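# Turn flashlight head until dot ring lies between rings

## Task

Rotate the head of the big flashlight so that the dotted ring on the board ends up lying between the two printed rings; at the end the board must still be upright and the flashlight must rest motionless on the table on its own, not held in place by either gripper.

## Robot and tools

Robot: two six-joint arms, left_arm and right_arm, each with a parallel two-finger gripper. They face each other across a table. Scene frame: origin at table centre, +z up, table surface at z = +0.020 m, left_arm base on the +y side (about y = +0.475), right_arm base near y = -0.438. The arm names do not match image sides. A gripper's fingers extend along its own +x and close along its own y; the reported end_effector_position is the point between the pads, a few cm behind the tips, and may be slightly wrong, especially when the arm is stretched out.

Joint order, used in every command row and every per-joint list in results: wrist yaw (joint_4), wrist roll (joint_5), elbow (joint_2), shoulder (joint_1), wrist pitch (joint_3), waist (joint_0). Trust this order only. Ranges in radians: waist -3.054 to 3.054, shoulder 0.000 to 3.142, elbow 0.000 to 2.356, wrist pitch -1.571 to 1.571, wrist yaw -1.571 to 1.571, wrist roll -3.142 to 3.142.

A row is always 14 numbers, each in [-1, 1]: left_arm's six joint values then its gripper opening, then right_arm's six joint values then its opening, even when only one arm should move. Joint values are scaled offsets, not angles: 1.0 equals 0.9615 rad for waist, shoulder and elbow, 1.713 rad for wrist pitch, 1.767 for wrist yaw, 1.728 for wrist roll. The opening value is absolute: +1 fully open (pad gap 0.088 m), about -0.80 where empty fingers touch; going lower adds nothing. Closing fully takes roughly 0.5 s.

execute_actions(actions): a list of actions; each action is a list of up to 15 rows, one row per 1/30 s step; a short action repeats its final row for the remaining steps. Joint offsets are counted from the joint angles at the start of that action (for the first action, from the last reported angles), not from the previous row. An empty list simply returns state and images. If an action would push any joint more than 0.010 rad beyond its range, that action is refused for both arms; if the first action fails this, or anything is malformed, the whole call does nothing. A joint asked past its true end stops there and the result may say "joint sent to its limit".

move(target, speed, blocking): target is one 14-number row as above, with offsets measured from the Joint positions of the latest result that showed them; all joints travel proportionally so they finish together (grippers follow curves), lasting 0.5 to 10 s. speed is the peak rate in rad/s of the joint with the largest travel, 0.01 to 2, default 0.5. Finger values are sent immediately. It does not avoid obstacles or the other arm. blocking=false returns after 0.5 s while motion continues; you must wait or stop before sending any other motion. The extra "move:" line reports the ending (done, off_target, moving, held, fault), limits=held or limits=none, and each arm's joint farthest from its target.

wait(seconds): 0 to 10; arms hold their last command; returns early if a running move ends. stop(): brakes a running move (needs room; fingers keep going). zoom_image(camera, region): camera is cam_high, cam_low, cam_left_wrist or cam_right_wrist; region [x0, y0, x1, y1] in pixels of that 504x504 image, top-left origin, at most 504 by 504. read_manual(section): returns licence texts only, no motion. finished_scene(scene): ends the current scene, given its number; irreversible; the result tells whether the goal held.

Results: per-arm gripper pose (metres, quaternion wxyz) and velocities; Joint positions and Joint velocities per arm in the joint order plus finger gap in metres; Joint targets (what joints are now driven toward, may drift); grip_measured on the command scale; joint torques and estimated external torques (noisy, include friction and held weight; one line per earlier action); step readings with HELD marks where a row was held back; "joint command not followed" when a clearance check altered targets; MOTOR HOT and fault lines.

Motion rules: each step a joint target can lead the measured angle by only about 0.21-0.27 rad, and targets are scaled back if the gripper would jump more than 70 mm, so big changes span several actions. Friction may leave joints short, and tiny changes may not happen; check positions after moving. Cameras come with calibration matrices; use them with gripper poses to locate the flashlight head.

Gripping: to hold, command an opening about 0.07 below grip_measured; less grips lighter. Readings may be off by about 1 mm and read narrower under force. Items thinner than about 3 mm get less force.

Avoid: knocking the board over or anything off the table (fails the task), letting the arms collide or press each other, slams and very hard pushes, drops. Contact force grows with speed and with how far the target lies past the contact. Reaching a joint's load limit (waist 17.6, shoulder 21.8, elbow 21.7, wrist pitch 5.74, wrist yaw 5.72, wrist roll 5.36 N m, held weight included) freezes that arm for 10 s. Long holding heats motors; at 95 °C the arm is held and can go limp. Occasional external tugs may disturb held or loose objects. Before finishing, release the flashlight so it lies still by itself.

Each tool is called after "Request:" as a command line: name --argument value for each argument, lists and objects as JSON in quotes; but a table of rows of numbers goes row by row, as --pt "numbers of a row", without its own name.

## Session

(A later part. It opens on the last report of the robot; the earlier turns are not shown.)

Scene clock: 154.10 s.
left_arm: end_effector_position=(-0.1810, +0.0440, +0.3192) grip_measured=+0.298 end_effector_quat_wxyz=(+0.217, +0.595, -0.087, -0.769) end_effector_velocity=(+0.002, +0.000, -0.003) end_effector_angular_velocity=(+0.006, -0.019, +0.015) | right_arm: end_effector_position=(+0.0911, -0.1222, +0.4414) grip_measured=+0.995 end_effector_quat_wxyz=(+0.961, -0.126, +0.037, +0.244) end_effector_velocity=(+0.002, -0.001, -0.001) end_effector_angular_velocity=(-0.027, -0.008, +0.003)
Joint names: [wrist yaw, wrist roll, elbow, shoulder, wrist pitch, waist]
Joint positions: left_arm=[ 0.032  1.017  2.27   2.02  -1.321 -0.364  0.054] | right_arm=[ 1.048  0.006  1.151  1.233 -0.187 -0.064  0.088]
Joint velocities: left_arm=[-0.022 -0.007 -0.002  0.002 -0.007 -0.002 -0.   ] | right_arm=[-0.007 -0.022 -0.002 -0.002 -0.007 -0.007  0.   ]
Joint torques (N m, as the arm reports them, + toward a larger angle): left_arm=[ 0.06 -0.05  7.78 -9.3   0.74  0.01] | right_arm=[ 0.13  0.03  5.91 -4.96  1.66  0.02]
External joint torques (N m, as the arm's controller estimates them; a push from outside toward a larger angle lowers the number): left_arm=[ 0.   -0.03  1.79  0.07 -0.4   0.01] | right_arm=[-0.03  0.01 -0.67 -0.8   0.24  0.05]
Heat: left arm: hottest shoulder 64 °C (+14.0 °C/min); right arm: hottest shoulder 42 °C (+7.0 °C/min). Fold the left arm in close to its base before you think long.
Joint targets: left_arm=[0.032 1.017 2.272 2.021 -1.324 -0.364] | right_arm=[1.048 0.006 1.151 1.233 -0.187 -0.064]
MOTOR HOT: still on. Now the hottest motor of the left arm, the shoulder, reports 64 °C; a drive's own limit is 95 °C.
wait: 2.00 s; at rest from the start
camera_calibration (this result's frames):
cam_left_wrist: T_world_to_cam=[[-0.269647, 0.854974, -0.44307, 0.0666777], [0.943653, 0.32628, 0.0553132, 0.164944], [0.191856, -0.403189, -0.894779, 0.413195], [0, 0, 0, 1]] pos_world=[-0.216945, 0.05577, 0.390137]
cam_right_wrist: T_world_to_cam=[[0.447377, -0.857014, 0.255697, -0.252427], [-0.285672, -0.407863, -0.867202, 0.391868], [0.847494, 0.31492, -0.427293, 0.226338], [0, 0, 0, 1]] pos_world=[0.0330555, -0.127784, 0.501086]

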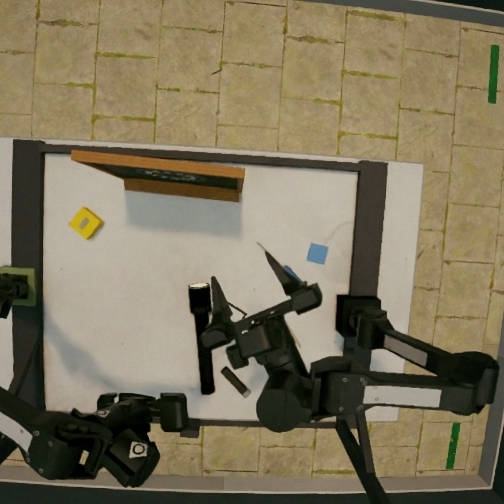

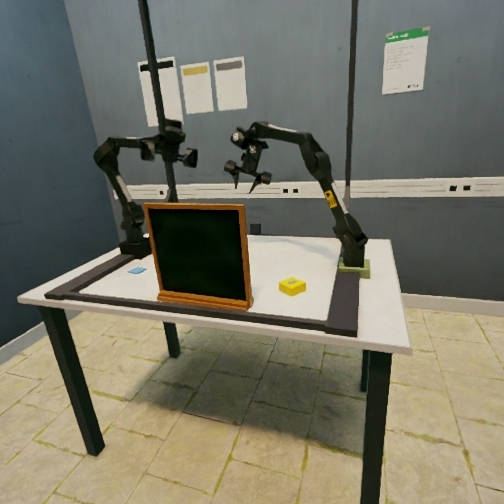

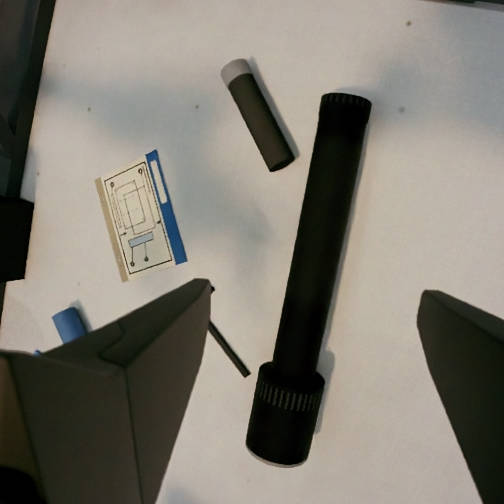

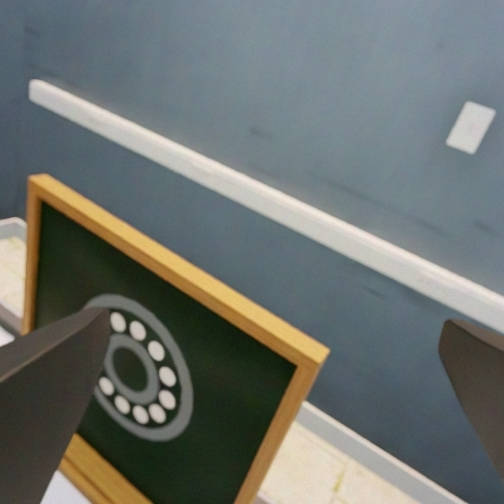

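Still rolling; let it settle.

Request:
wait --seconds 4

Request:
wait --seconds 3

Scene clock: 159.37 s.
left_arm: end_effector_position=(-0.1810, +0.0440, +0.3192) grip_measured=+0.298 end_effector_quat_wxyz=(+0.217, +0.595, -0.087, -0.769) end_effector_velocity=(-0.001, +0.003, -0.001) end_effector_angular_velocity=(+0.009, +0.001, +0.015) | right_arm: end_effector_position=(+0.0911, -0.1222, +0.4414) grip_measured=+0.995 end_effector_quat_wxyz=(+0.961, -0.126, +0.037, +0.244) end_effector_velocity=(+0.000, -0.000, -0.001) end_effector_angular_velocity=(-0.027, -0.008, +0.008)
Joint names: [wrist yaw, wrist roll, elbow, shoulder, wrist pitch, waist]
Joint positions: left_arm=[ 0.032  1.017  2.27   2.02  -1.321 -0.364  0.054] | right_arm=[ 1.048  0.006  1.151  1.233 -0.187 -0.064  0.088]
Joint velocities: left_arm=[-0.007 -0.022 -0.002 -0.002 -0.007 -0.007 -0.   ] | right_arm=[-0.007 -0.022 -0.002 -0.002 -0.007 -0.002 -0.   ]
Joint torques (N m, as the arm reports them, + toward a larger angle): left_arm=[ 0.06 -0.03  7.73 -9.37  0.7  -0.15] | right_arm=[ 0.13  0.03  5.92 -4.96  1.66  0.01]
External joint torques (N m, as the arm's controller estimates them; a push from outside toward a larger angle lowers the number): left_arm=[-0.01 -0.01  1.74  0.04 -0.43 -0.08] | right_arm=[-0.03  0.01 -0.69 -0.77  0.23  0.02]
Heat: left arm: hottest shoulder 62 °C (+8.1 °C/min); right arm: hottest shoulder 41 °C (+5.0 °C/min). Fold the left arm in close to its base before you think long.
Joint targets: left_arm=[0.032 1.017 2.272 2.021 -1.324 -0.364] | right_arm=[1.048 0.006 1.151 1.233 -0.187 -0.064]
MOTOR HOT: still on. Now the hottest motor of the left arm, the shoulder, reports 62 °C; a drive's own limit is 95 °C.
wait: 4.00 s; at rest from the start
camera_calibration (this result's frames):
cam_left_wrist: T_world_to_cam=[[-0.269647, 0.854974, -0.44307, 0.0666777], [0.943653, 0.32628, 0.0553132, 0.164944], [0.191856, -0.403189, -0.894779, 0.413195], [0, 0, 0, 1]] pos_world=[-0.216945, 0.05577, 0.390137]
cam_right_wrist: T_world_to_cam=[[0.447377, -0.857014, 0.255697, -0.252427], [-0.285672, -0.407863, -0.867202, 0.391868], [0.847494, 0.31492, -0.427293, 0.226338], [0, 0, 0, 1]] pos_world=[0.0330555, -0.127784, 0.501086]

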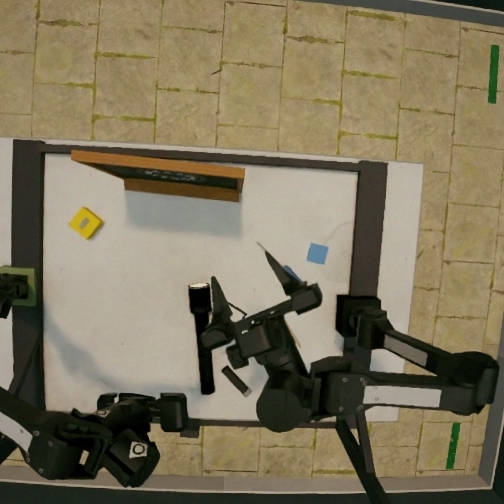

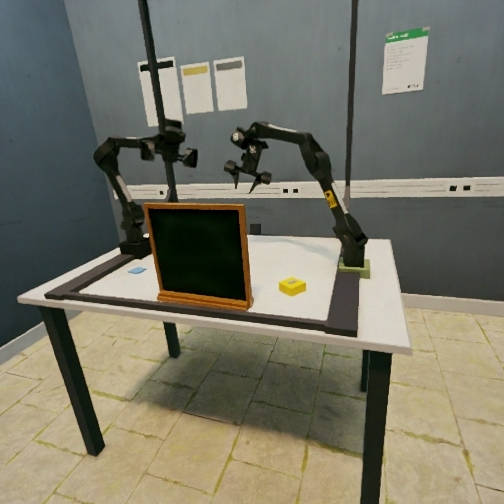

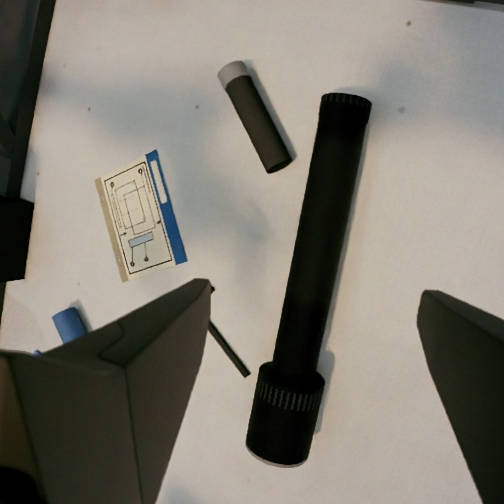

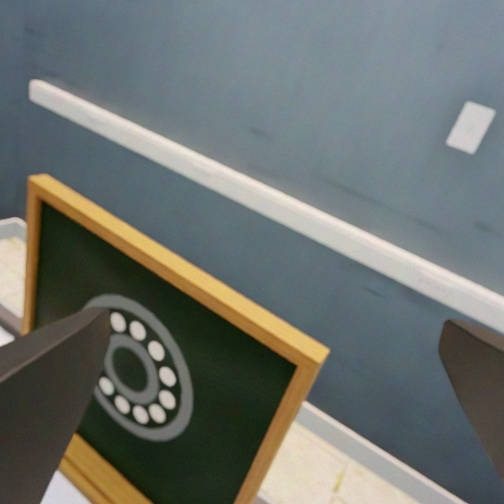

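Scene clock: 162.37 s.
left_arm: end_effector_position=(-0.1810, +0.0440, +0.3192) grip_measured=+0.298 end_effector_quat_wxyz=(+0.217, +0.595, -0.087, -0.769) end_effector_velocity=(+0.001, +0.004, -0.004) end_effector_angular_velocity=(+0.024, -0.012, +0.007) | right_arm: end_effector_position=(+0.0911, -0.1222, +0.4414) grip_measured=+0.995 end_effector_quat_wxyz=(+0.961, -0.126, +0.037, +0.244) end_effector_velocity=(-0.001, +0.002, -0.002) end_effector_angular_velocity=(-0.001, +0.009, +0.018)
Joint names: [wrist yaw, wrist roll, elbow, shoulder, wrist pitch, waist]
Joint positions: left_arm=[ 0.032  1.017  2.27   2.02  -1.321 -0.364  0.054] | right_arm=[ 1.048  0.006  1.151  1.233 -0.187 -0.064  0.088]
Joint velocities: left_arm=[-0.007 -0.007 -0.002  0.002 -0.022 -0.002 -0.   ] | right_arm=[-0.022  0.007 -0.002 -0.002 -0.007 -0.002 -0.   ]
Joint torques (N m, as the arm reports them, + toward a larger angle): left_arm=[ 0.07 -0.06  7.68 -9.3   0.71  0.05] | right_arm=[ 0.13  0.03  5.91 -4.97  1.66  0.03]
External joint torques (N m, as the arm's controller estimates them; a push from outside toward a larger angle lowers the number): left_arm=[ 0.   -0.04  1.68  0.11 -0.42  0.08] | right_arm=[-0.02  0.01 -0.63 -0.88  0.25  0.02]
Heat: left arm: hottest shoulder 61 °C (+6.0 °C/min); right arm: hottest shoulder 40 °C (+3.0 °C/min). Fold the left arm in close to its base before you think long.
Joint targets: left_arm=[0.032 1.017 2.272 2.021 -1.324 -0.364] | right_arm=[1.048 0.006 1.151 1.233 -0.187 -0.064]
MOTOR HOT: still on. Now the hottest motor of the left arm, the shoulder, reports 61 °C; a drive's own limit is 95 °C.
wait: 3.00 s; at rest by 0.17 s
camera_calibration (this result's frames):
cam_left_wrist: T_world_to_cam=[[-0.269647, 0.854974, -0.44307, 0.0666777], [0.943653, 0.32628, 0.0553132, 0.164944], [0.191856, -0.403189, -0.894779, 0.413195], [0, 0, 0, 1]] pos_world=[-0.216945, 0.05577, 0.390137]
cam_right_wrist: T_world_to_cam=[[0.447377, -0.857014, 0.255697, -0.252427], [-0.285672, -0.407863, -0.867202, 0.391868], [0.847494, 0.31492, -0.427293, 0.226338], [0, 0, 0, 1]] pos_world=[0.0330555, -0.127784, 0.501086]

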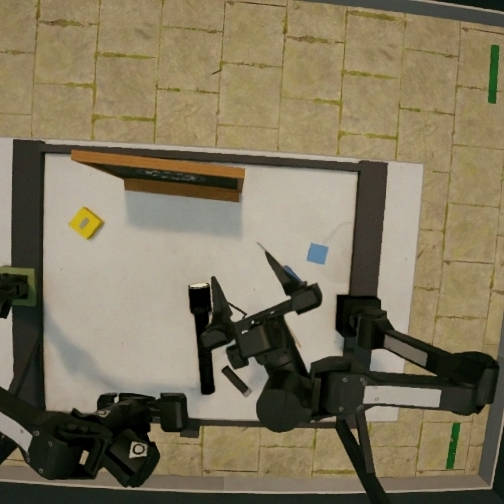

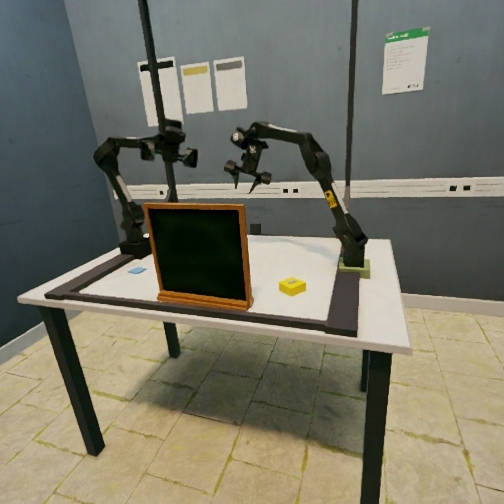

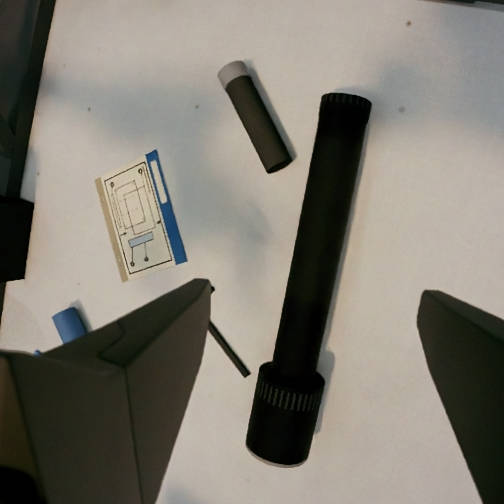

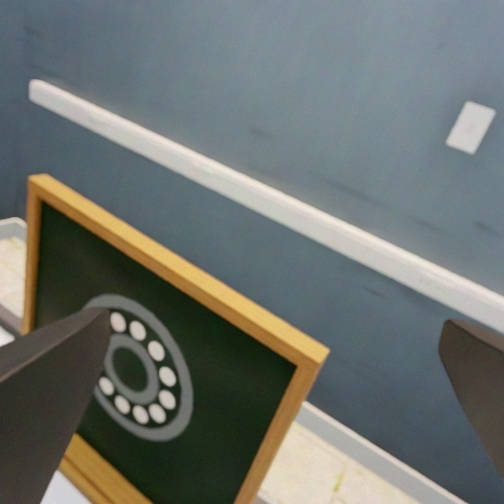

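Settled.

Request:
finished_scene --scene 1

The scene is finished: the task was done.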